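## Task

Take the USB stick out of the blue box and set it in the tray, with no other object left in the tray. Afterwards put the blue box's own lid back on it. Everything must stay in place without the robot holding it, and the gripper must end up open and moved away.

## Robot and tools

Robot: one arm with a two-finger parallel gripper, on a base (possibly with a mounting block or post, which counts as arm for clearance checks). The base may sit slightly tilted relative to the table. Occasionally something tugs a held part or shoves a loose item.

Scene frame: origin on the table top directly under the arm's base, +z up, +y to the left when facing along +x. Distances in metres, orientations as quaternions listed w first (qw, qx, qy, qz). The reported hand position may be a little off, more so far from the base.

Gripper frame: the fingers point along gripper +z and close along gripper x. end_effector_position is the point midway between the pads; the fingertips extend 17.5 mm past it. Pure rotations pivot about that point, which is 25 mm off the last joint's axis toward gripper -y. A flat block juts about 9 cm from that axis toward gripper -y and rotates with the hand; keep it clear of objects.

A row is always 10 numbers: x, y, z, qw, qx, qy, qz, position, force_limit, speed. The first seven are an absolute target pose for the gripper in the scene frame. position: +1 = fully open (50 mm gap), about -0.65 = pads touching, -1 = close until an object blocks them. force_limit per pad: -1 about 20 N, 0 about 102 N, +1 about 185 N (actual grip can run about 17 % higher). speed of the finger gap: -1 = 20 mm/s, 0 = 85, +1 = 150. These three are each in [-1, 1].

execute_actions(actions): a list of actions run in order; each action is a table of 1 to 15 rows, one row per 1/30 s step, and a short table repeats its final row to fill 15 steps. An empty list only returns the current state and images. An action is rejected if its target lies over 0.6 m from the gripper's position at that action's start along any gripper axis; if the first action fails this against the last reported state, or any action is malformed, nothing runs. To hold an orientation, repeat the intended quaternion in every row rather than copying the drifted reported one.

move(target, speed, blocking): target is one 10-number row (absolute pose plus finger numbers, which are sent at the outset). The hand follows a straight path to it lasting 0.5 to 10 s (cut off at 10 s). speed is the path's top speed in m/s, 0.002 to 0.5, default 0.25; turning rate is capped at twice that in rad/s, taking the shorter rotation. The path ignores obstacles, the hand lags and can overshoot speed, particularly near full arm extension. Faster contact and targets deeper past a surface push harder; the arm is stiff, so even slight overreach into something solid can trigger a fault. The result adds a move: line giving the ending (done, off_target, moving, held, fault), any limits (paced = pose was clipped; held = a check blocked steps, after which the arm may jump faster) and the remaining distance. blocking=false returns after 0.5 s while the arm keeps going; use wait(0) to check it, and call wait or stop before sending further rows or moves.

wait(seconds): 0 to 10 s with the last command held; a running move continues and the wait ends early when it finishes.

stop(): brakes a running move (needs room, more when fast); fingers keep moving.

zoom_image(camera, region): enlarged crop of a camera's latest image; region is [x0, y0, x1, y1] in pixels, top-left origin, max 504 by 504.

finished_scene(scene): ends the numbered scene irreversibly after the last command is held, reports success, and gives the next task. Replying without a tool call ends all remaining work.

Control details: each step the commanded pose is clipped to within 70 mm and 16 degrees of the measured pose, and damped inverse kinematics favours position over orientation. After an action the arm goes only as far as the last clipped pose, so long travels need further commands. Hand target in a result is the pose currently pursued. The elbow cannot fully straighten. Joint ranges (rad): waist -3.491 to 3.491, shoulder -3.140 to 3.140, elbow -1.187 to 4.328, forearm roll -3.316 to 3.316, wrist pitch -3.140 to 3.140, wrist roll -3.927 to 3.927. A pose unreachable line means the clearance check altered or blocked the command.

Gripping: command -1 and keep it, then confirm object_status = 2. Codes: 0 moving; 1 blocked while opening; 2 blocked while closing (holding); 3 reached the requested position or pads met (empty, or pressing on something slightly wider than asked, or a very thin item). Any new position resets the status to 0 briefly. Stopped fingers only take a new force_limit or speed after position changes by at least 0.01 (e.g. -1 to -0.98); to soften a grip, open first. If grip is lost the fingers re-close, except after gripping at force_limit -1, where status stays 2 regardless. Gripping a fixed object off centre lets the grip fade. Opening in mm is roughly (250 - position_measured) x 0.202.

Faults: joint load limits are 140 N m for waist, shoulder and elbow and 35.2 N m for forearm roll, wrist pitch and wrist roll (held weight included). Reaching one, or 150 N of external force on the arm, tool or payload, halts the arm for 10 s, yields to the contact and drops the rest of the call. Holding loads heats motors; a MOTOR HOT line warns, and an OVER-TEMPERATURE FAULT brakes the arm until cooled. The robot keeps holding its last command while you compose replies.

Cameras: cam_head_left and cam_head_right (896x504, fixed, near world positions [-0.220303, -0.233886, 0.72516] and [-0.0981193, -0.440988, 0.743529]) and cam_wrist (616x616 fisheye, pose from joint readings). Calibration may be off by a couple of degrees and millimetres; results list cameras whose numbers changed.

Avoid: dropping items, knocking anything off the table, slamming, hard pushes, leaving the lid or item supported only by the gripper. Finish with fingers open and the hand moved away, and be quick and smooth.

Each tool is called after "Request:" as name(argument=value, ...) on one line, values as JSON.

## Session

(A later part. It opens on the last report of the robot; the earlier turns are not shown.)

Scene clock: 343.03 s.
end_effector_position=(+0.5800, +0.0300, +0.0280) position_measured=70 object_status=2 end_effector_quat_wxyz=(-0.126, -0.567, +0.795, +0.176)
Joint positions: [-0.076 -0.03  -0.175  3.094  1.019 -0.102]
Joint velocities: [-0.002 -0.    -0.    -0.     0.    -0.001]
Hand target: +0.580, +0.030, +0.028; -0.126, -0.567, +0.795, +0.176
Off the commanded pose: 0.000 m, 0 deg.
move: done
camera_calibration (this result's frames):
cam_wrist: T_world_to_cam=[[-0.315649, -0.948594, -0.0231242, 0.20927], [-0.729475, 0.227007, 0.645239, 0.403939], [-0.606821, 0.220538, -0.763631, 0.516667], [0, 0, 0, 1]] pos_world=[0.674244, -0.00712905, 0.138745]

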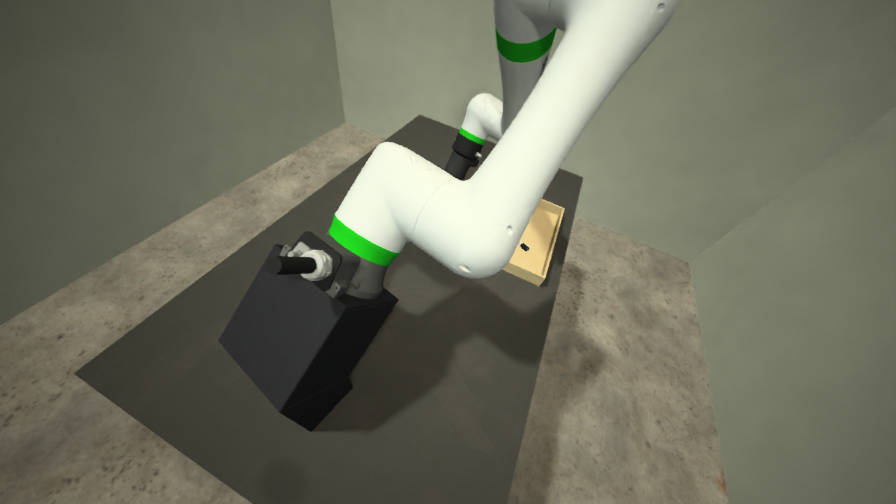

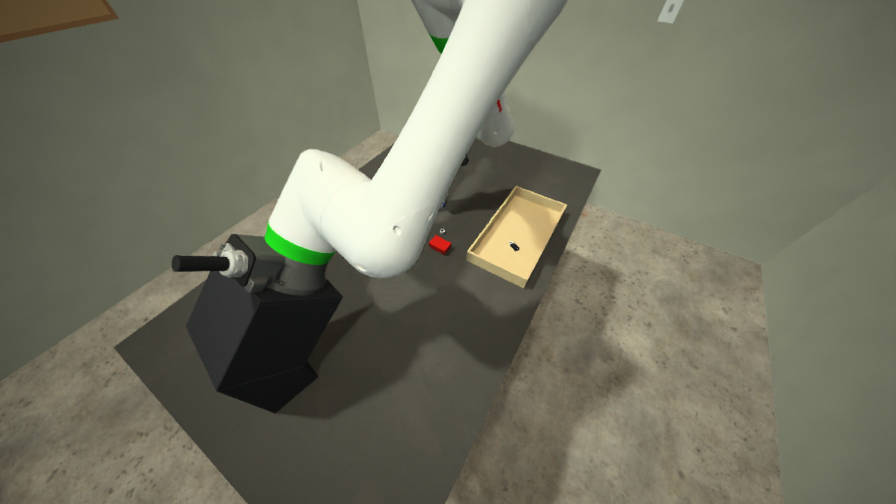

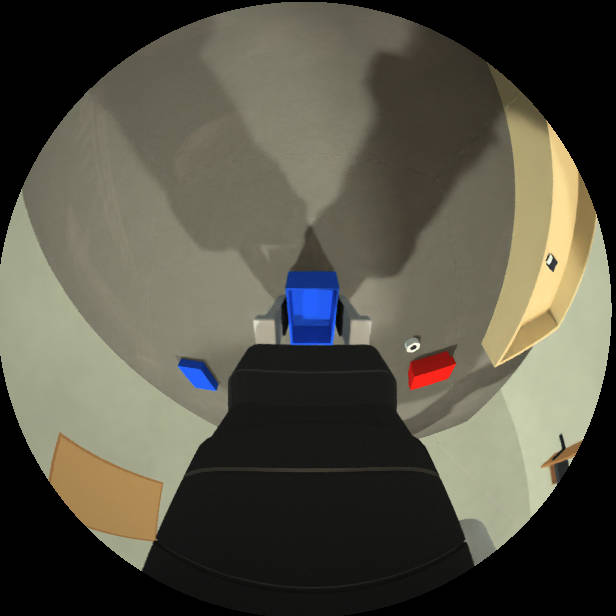

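Request:
move(target=[0.58, 0.03, 0.0258, -0.1257, -0.5669, 0.7948, 0.1762, -1, -0.7, -0.5], speed=0.005)

Request:
zoom_image(camera="cam_wrist", region=[232, 210, 392, 350])

Scene clock: 353.40 s.
end_effector_position=(+0.5800, +0.0300, +0.0258) position_measured=70 object_status=2 end_effector_quat_wxyz=(-0.126, -0.567, +0.795, +0.176)
Joint positions: [-0.076 -0.026 -0.174  3.094  1.015 -0.102]
Joint velocities: [-0.     0.    -0.    -0.     0.     0.001]
Hand target: +0.580, +0.030, +0.026; -0.126, -0.567, +0.795, +0.176
Off the commanded pose: 0.000 m, 0 deg.
move: done
camera_calibration (this result's frames):
cam_wrist: T_world_to_cam=[[-0.315645, -0.948595, -0.0231204, 0.209206], [-0.729472, 0.227005, 0.645243, 0.40537], [-0.606826, 0.220534, -0.763627, 0.514987], [0, 0, 0, 1]] pos_world=[0.674249, -0.00714153, 0.136533]

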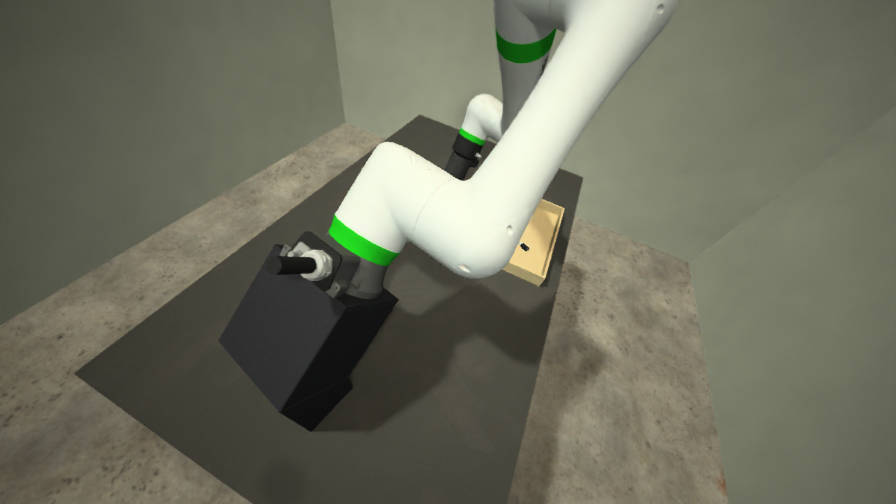

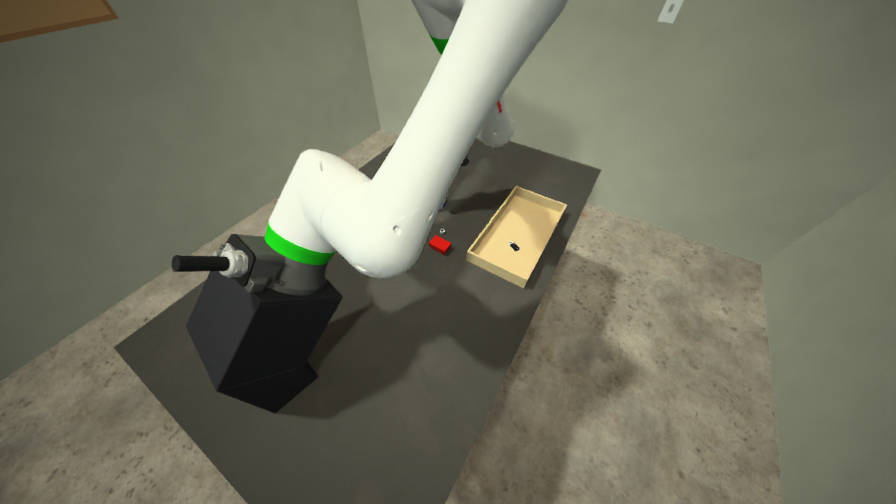

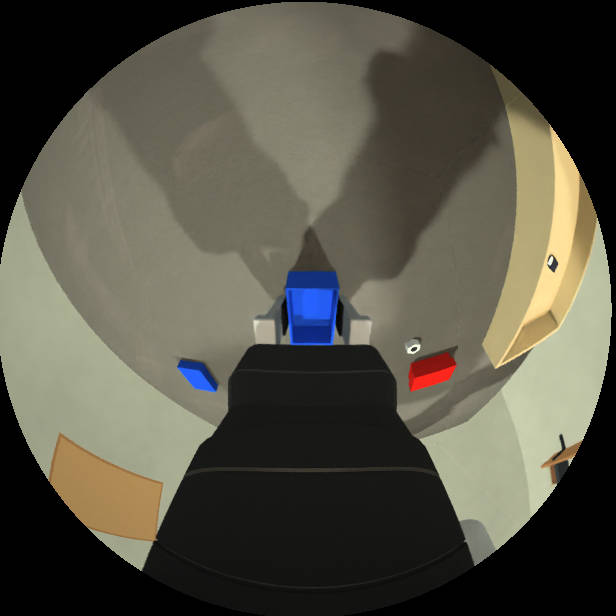

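Region (232, 210, 392, 350) of cam_wrist's 616x616 image, scaled by 3.150, with more detail than that image has; it fills the top 441 rows of this view, and the rest is white.

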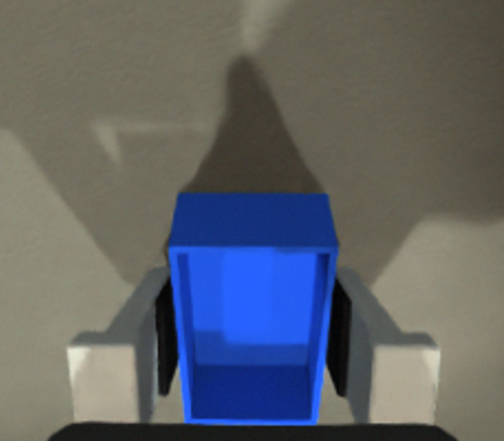

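Request:
move(target=[0.58, 0.03, 0.0258, -0.1257, -0.5669, 0.7948, 0.1762, 1, -0.7, -0.3], speed=0.01)

Request:
move(target=[0.595, 0.0248, 0.06, -0.1257, -0.5669, 0.7948, 0.1762, 1, -0.7, -0.3], speed=0.05)

Scene clock: 362.90 s.
end_effector_position=(+0.5800, +0.0300, +0.0258) position_measured=3 object_status=3 end_effector_quat_wxyz=(-0.126, -0.567, +0.795, +0.176)
Joint positions: [-0.076 -0.026 -0.174  3.094  1.015 -0.102]
Joint velocities: [-0.     0.    -0.    -0.    -0.001 -0.   ]
Hand target: +0.580, +0.030, +0.026; -0.126, -0.567, +0.795, +0.176
Off the commanded pose: 0.000 m, 0 deg.
move: done
camera_calibration (this result's frames):
cam_wrist: T_world_to_cam=[[-0.315642, -0.948597, -0.0231173, 0.209199], [-0.72947, 0.227004, 0.645246, 0.405374], [-0.60683, 0.22053, -0.763625, 0.514986], [0, 0, 0, 1]] pos_world=[0.67425, -0.00714622, 0.136526]

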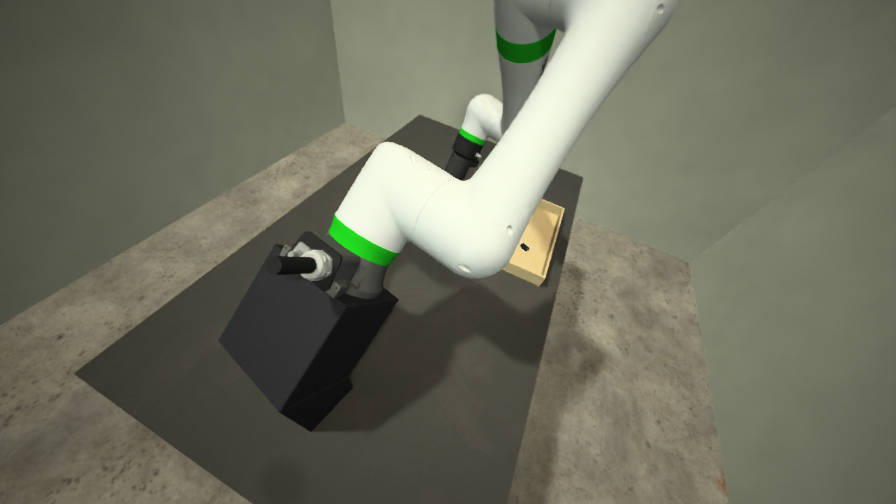

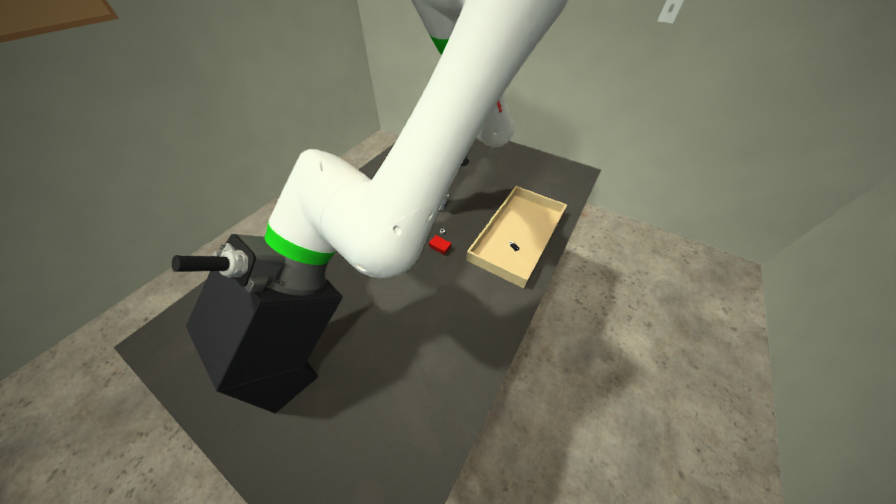

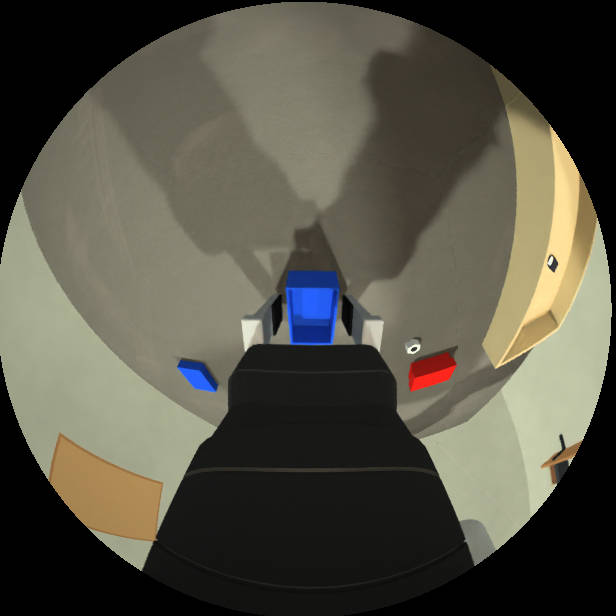

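Scene clock: 363.93 s.
end_effector_position=(+0.5951, +0.0248, +0.0599) position_measured=3 object_status=3 end_effector_quat_wxyz=(-0.126, -0.567, +0.795, +0.176)
Joint positions: [-0.08  -0.072 -0.137  3.094  1.098 -0.102]
Joint velocities: [ 0.002 -0.001 -0.    -0.    -0.     0.001]
Hand target: +0.595, +0.025, +0.060; -0.126, -0.567, +0.795, +0.176
Off the commanded pose: 0.000 m, 0 deg.
move: done
camera_calibration (this result's frames):
cam_wrist: T_world_to_cam=[[-0.315647, -0.948595, -0.0231163, 0.209766], [-0.729462, 0.227006, 0.645254, 0.395542], [-0.606837, 0.220535, -0.763618, 0.551332], [0, 0, 0, 1]] pos_world=[0.689314, -0.0123948, 0.170631]

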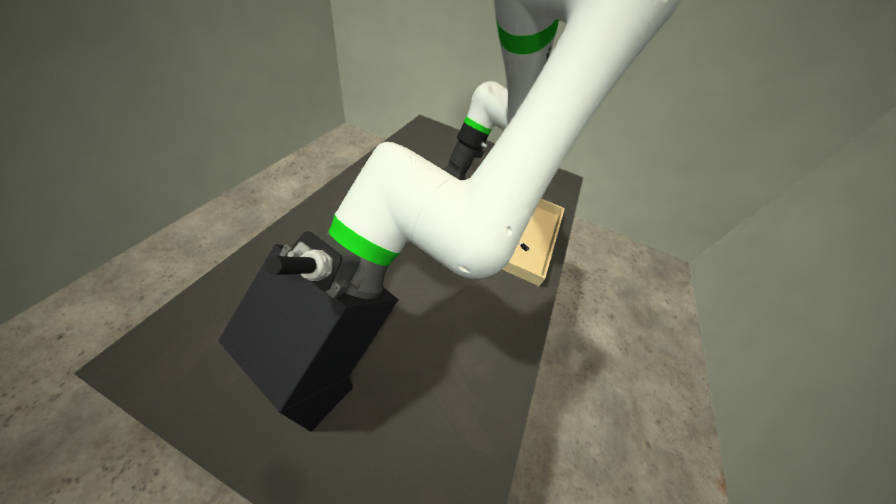

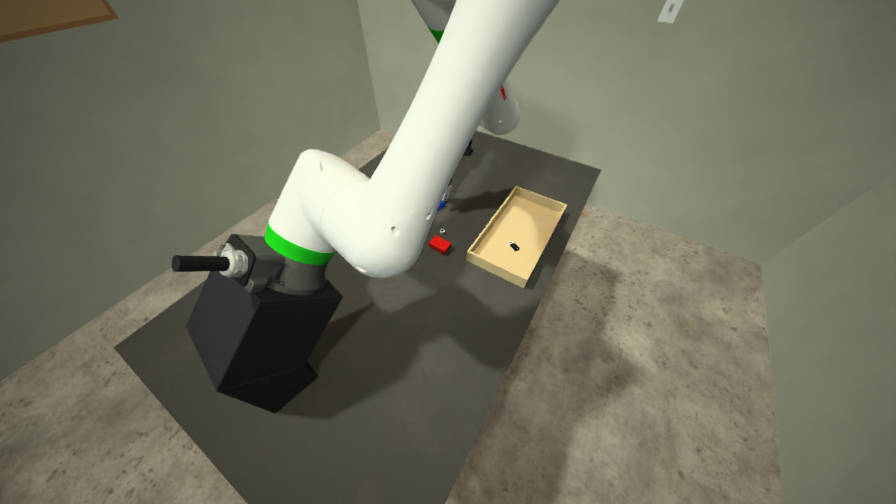

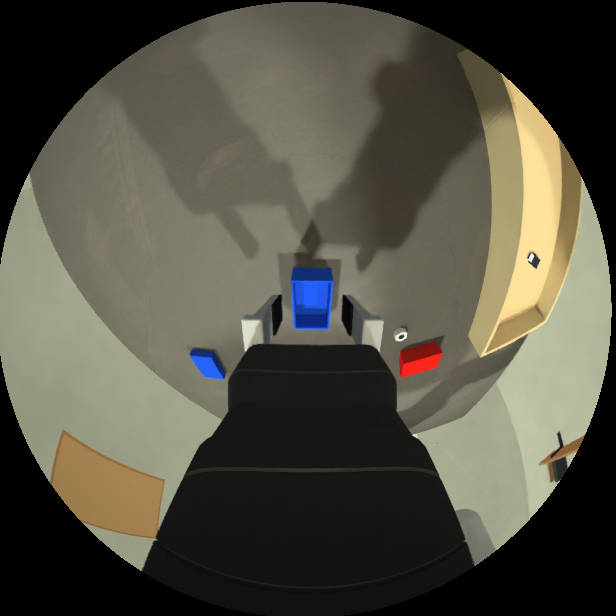

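Request:
move(target=[0.5762, 0.0313, 0.085, 0, -0.5807, 0.8141, 0, 1, -0.7, -0.3], speed=0.15)

Scene clock: 368.27 s.
end_effector_position=(+0.5760, +0.0311, +0.0846) position_measured=3 object_status=3 end_effector_quat_wxyz=(-0.000, -0.581, +0.814, -0.000)
Joint positions: [ 0.005 -0.375 -0.529  3.281  0.583 -0.303]
Joint velocities: [ 0.001  0.002  0.004  0.003  0.    -0.005]
Hand target: +0.576, +0.031, +0.085; -0.000, -0.581, +0.814, -0.000
Off the commanded pose: 0.001 m, 0 deg.
move: done
camera_calibration (this result's frames):
cam_wrist: T_world_to_cam=[[-0.307152, -0.951522, -0.0162457, 0.204956], [-0.919771, 0.292435, 0.261731, 0.504256], [-0.244292, 0.0953337, -0.965004, 0.369304], [0, 0, 0, 1]] pos_world=[0.616971, 0.0123513, 0.22773]

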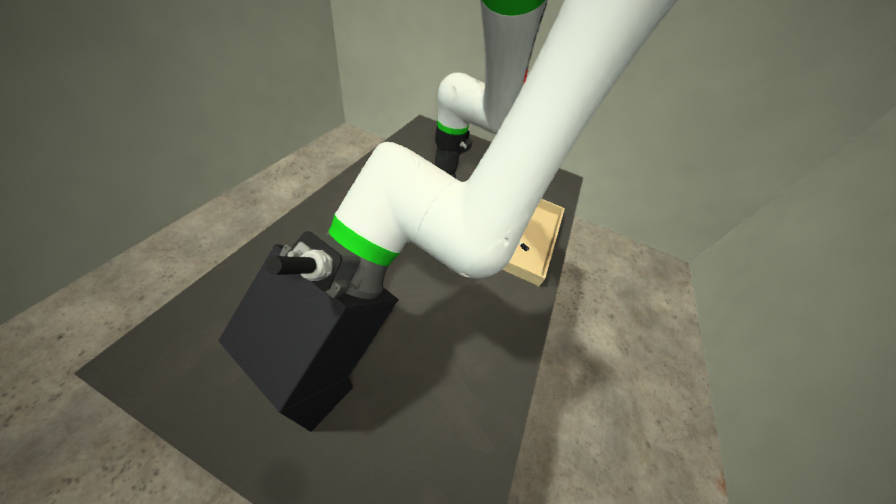

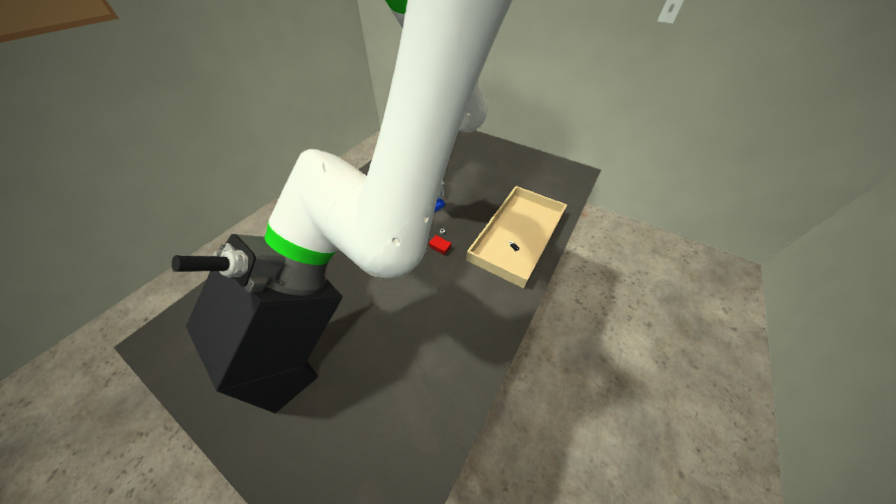

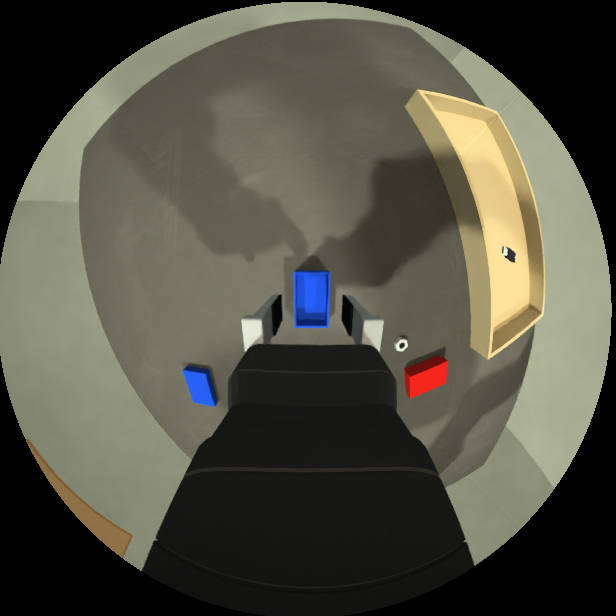

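Request:
move(target=[0.576, 0.031, 0.22, -0.1008, -0.5719, 0.8017, 0.1414, 1, -0.7, -0.3], speed=0.2)

Scene clock: 437.43 s.
end_effector_position=(+0.5764, +0.0307, +0.2201) position_measured=3 object_status=3 end_effector_quat_wxyz=(-0.101, -0.572, +0.802, +0.142)
Joint positions: [-0.048 -0.434 -0.221  3.124  1.289 -0.149]
Joint velocities: [-0.     0.     0.001  0.     0.    -0.002]
Hand target: +0.576, +0.031, +0.220; -0.101, -0.572, +0.802, +0.142
Off the commanded pose: 0.000 m, 0 deg.
move: done
camera_calibration (this result's frames):
cam_wrist: T_world_to_cam=[[-0.313807, -0.949221, -0.022464, 0.21205], [-0.779907, 0.244194, 0.576294, 0.320932], [-0.541544, 0.198365, -0.816934, 0.635792], [0, 0, 0, 1]] pos_world=[0.661149, -0.00320596, 0.339212]

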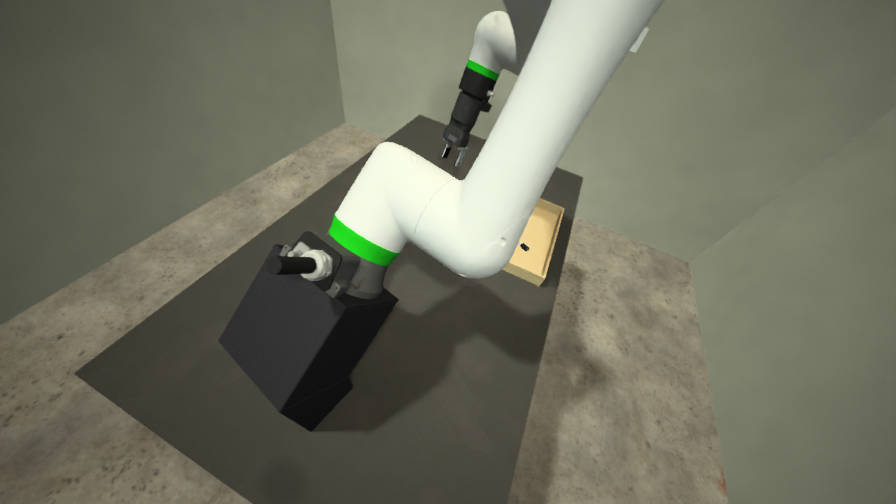

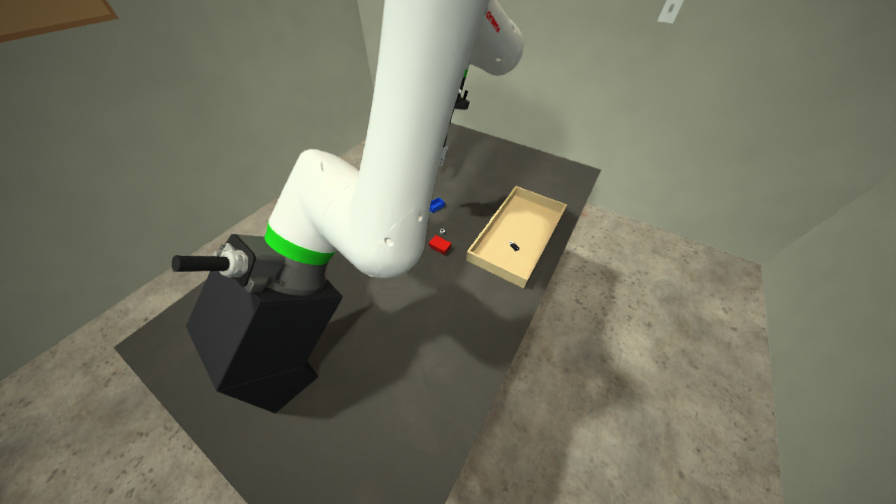

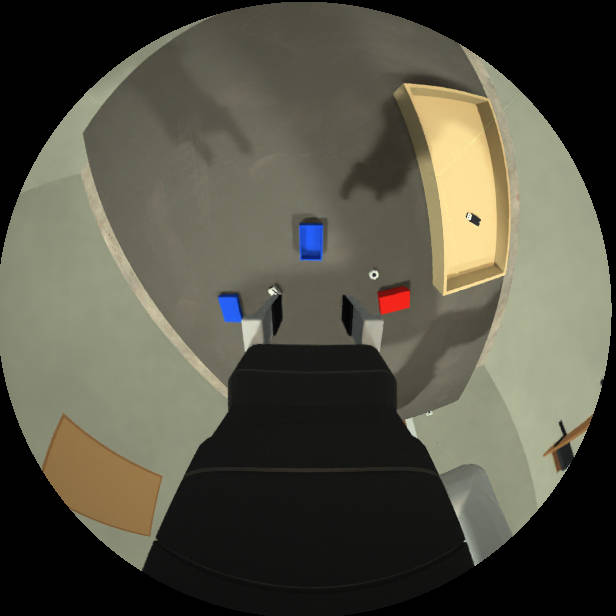

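Request:
move(target=[0.7697, 0.1447, 0.4217, 0.2790, -0.3178, 0.8209, 0.3837, 1, -0.7, -0.3], speed=0.4)

Scene clock: 481.37 s.
end_effector_position=(+0.7703, +0.1447, +0.4215) position_measured=3 object_status=3 end_effector_quat_wxyz=(+0.279, -0.318, +0.820, +0.384)
Joint positions: [-0.167 -0.494 -0.328  2.001  1.251  0.031]
Joint velocities: [ 0.     0.001  0.    -0.    -0.001  0.001]
Hand target: +0.770, +0.145, +0.422; +0.279, -0.318, +0.820, +0.384
Off the commanded pose: 0.001 m, 0 deg.
move: done
camera_calibration (this result's frames):
cam_wrist: T_world_to_cam=[[-0.623402, -0.30358, -0.720562, 0.824917], [-0.781636, 0.265979, 0.564182, 0.331515], [0.0203802, 0.914929, -0.403101, 0.1718], [0, 0, 0, 1]] pos_world=[0.769878, 0.00506682, 0.476622]

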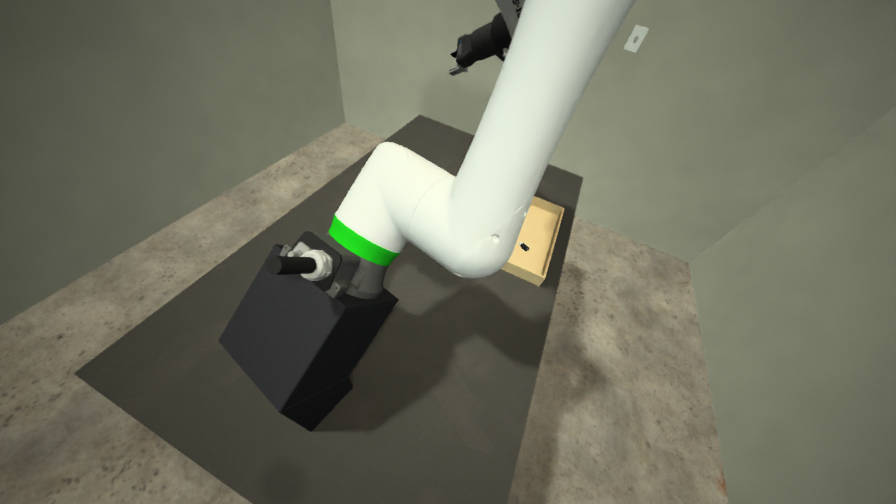

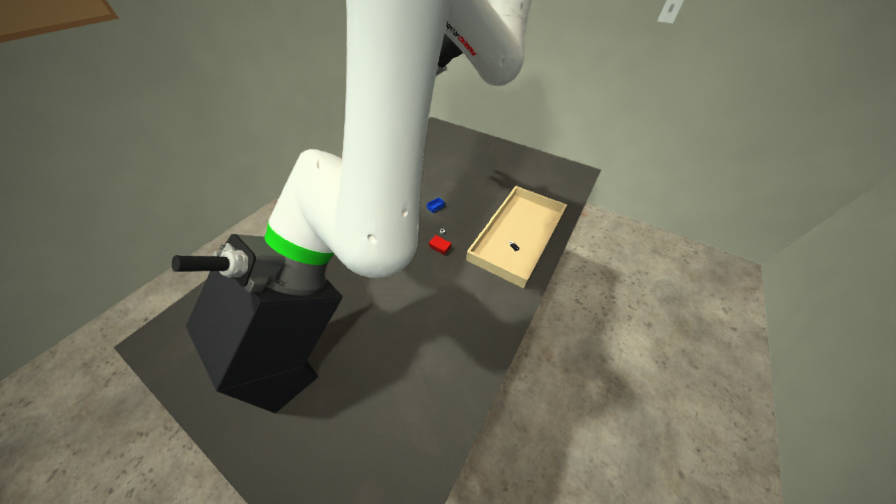

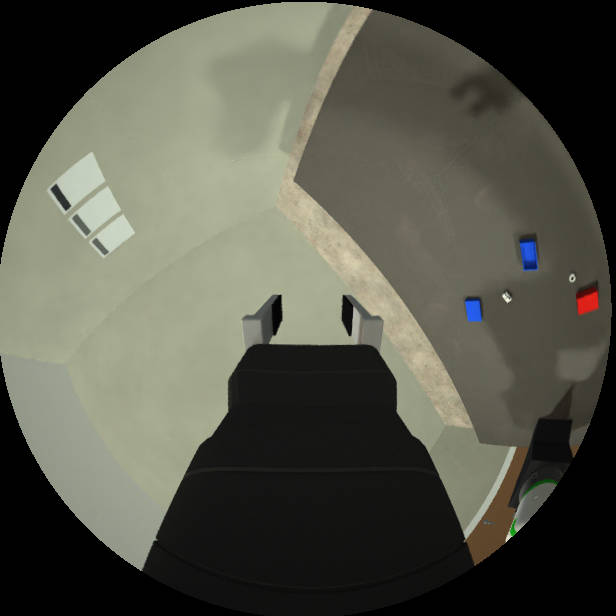

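J4 decreased as planned (3.12 → 2.00). Continuing around the circle.

Request:
move(target=[0.8781, -0.0302, 0.6423, 0.5841, 0.0215, 0.6201, 0.5232, 1, -0.7, -0.3], speed=0.4)

Request:
move(target=[0.7932, -0.3189, 0.6613, 0.7326, 0.3550, 0.2532, 0.5225, 1, -0.7, -0.3], speed=0.4)

Request:
move(target=[0.5999, -0.4329, 0.4598, 0.6849, 0.5934, -0.1816, 0.3818, 1, -0.7, -0.3], speed=0.4)

Scene clock: 488.10 s.
end_effector_position=(+0.8791, -0.0307, +0.6417) position_measured=3 object_status=3 end_effector_quat_wxyz=(+0.585, +0.021, +0.620, +0.523)
Joint positions: [-0.143 -0.516 -0.42   0.932  1.32   0.128]
Joint velocities: [ 0.001 -0.001 -0.    -0.    -0.     0.   ]
Hand target: +0.879, -0.031, +0.642; +0.585, +0.021, +0.620, +0.523
Off the commanded pose: 0.001 m, 0 deg.
move: done
camera_calibration (this result's frames):
cam_wrist: T_world_to_cam=[[-0.291768, 0.63905, -0.711679, 0.729886], [-0.767982, 0.287005, 0.572566, 0.322231], [0.570154, 0.713613, 0.407039, -0.590579], [0, 0, 0, 1]] pos_world=[0.797146, -0.13747, 0.575334]

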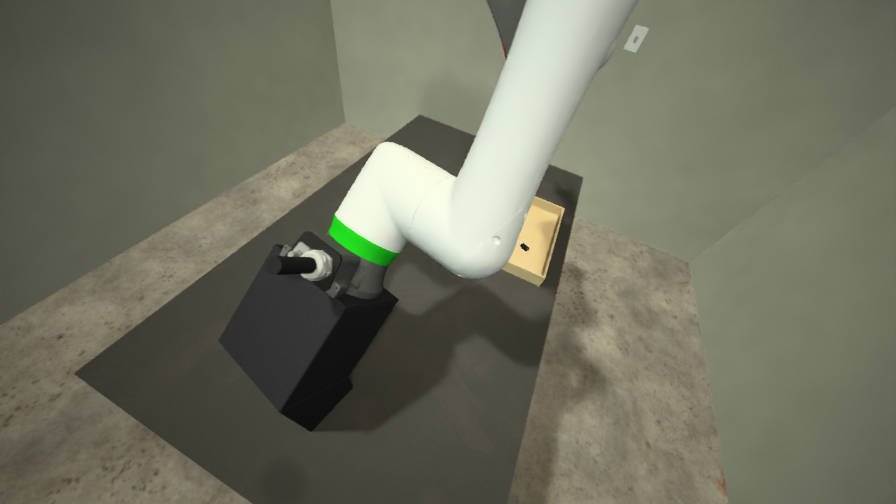

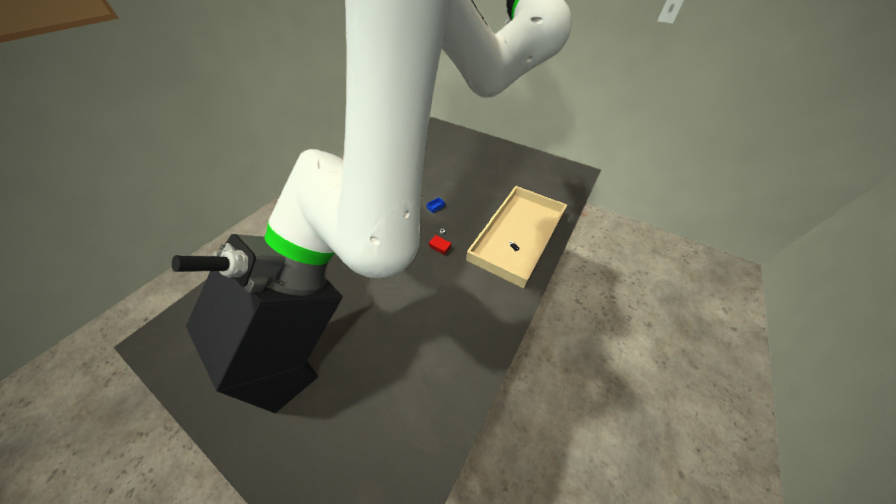

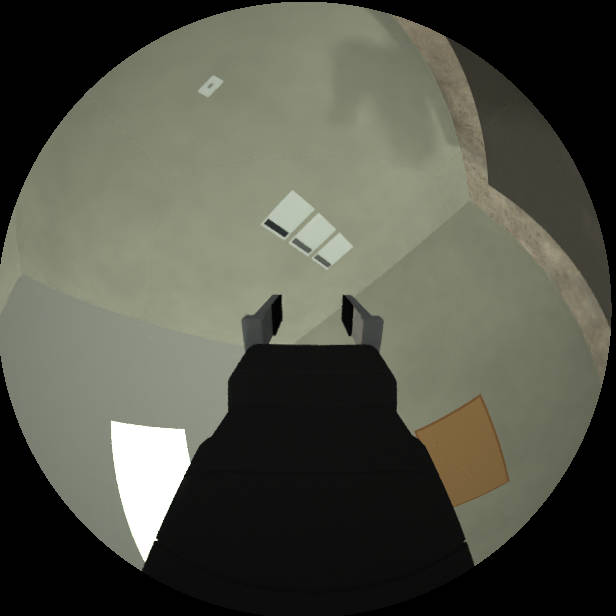

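Scene clock: 489.90 s.
end_effector_position=(+0.7937, -0.3191, +0.6609) position_measured=3 object_status=3 end_effector_quat_wxyz=(+0.733, +0.355, +0.253, +0.522)
Joint positions: [-0.019 -0.516 -0.453 -0.097  1.457  0.165]
Joint velocities: [-0.002  0.002  0.    -0.     0.    -0.   ]
Hand target: +0.794, -0.319, +0.661; +0.733, +0.355, +0.253, +0.522
Off the commanded pose: 0.001 m, 0 deg.
move: done
camera_calibration (this result's frames):
cam_wrist: T_world_to_cam=[[0.349854, 0.936787, -0.00575896, 0.0221343], [-0.752395, 0.284643, 0.594037, 0.301124], [0.558125, -0.203493, 0.804417, -0.889614], [0, 0, 0, 1]] pos_world=[0.715337, -0.287478, 0.536869]

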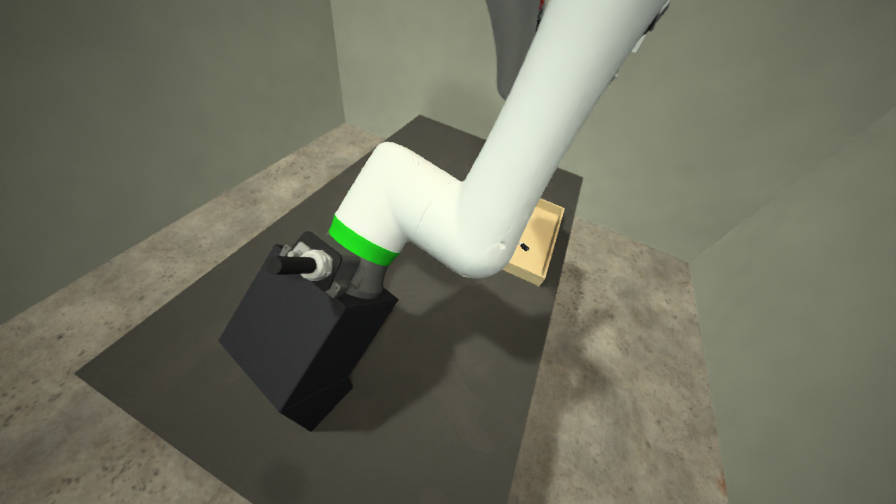

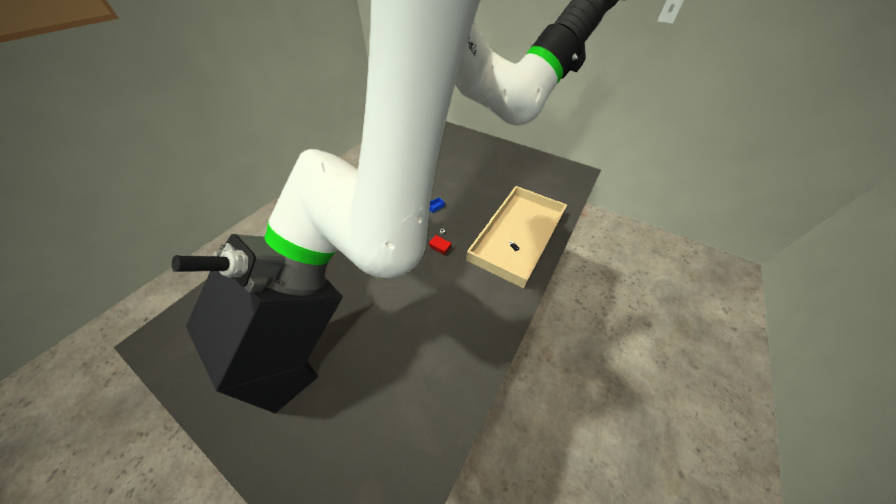

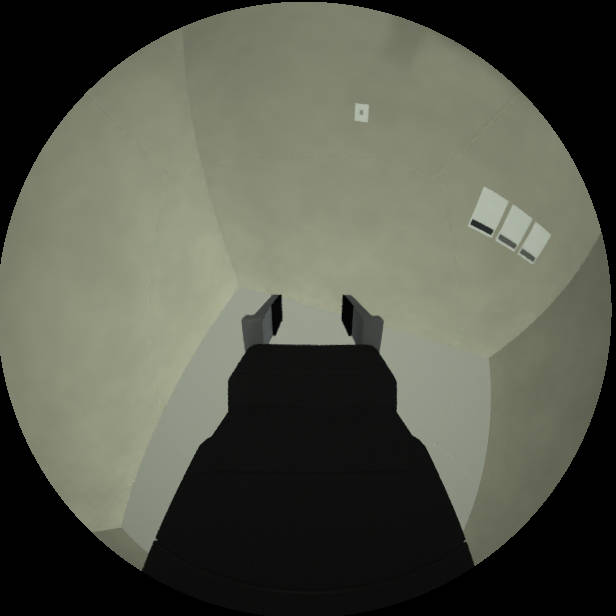

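Scene clock: 491.70 s.
end_effector_position=(+0.5996, -0.4328, +0.4602) position_measured=3 object_status=3 end_effector_quat_wxyz=(+0.685, +0.593, -0.181, +0.381)
Joint positions: [ 0.098 -0.457 -0.376 -1.095  1.611  0.014]
Joint velocities: [-0.003 -0.    -0.    -0.     0.    -0.001]
Hand target: +0.600, -0.433, +0.460; +0.685, +0.593, -0.181, +0.381
Off the commanded pose: 0.001 m, 0 deg.
move: done
camera_calibration (this result's frames):
cam_wrist: T_world_to_cam=[[0.660735, 0.291745, 0.691602, -0.591071], [-0.750609, 0.261533, 0.606783, 0.289741], [-0.00385079, -0.920046, 0.391791, -0.426222], [0, 0, 0, 1]] pos_world=[0.606382, -0.295479, 0.399966]

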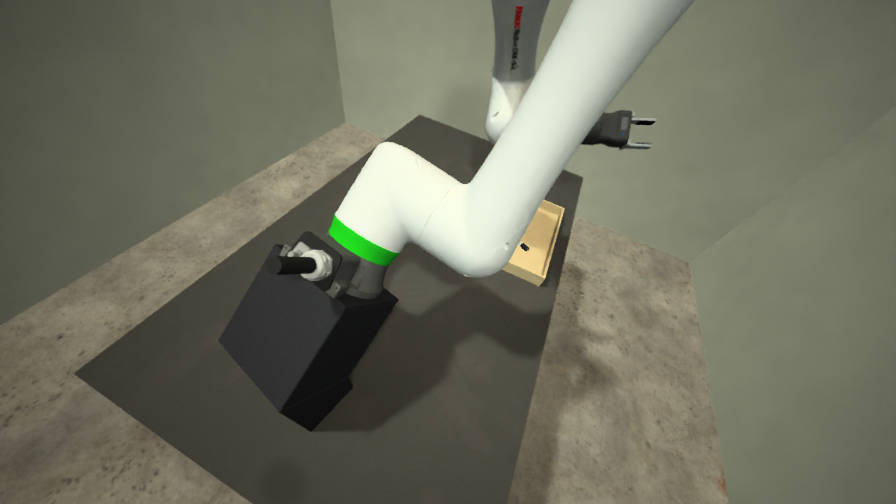

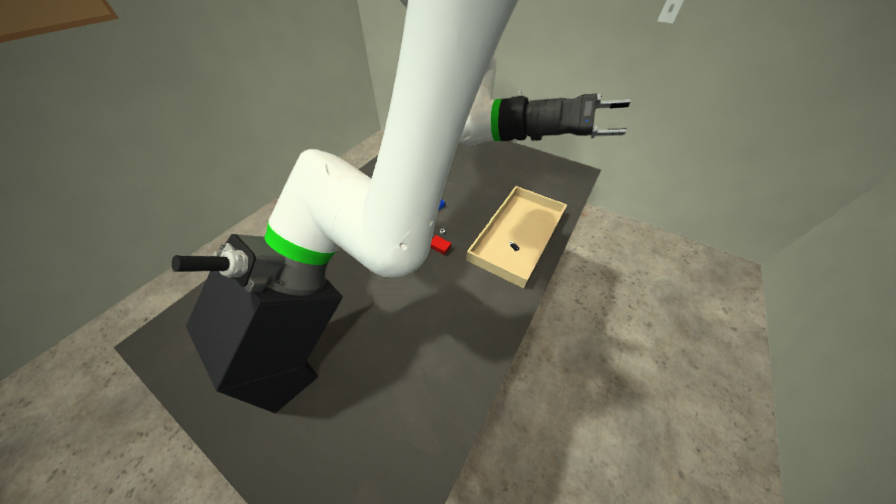

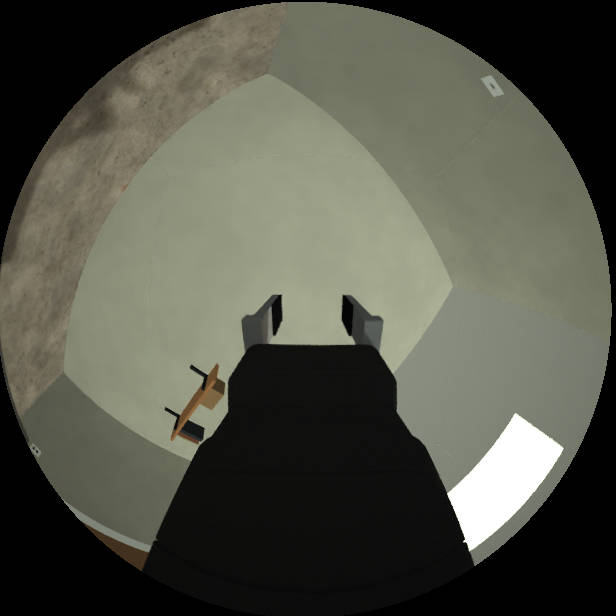

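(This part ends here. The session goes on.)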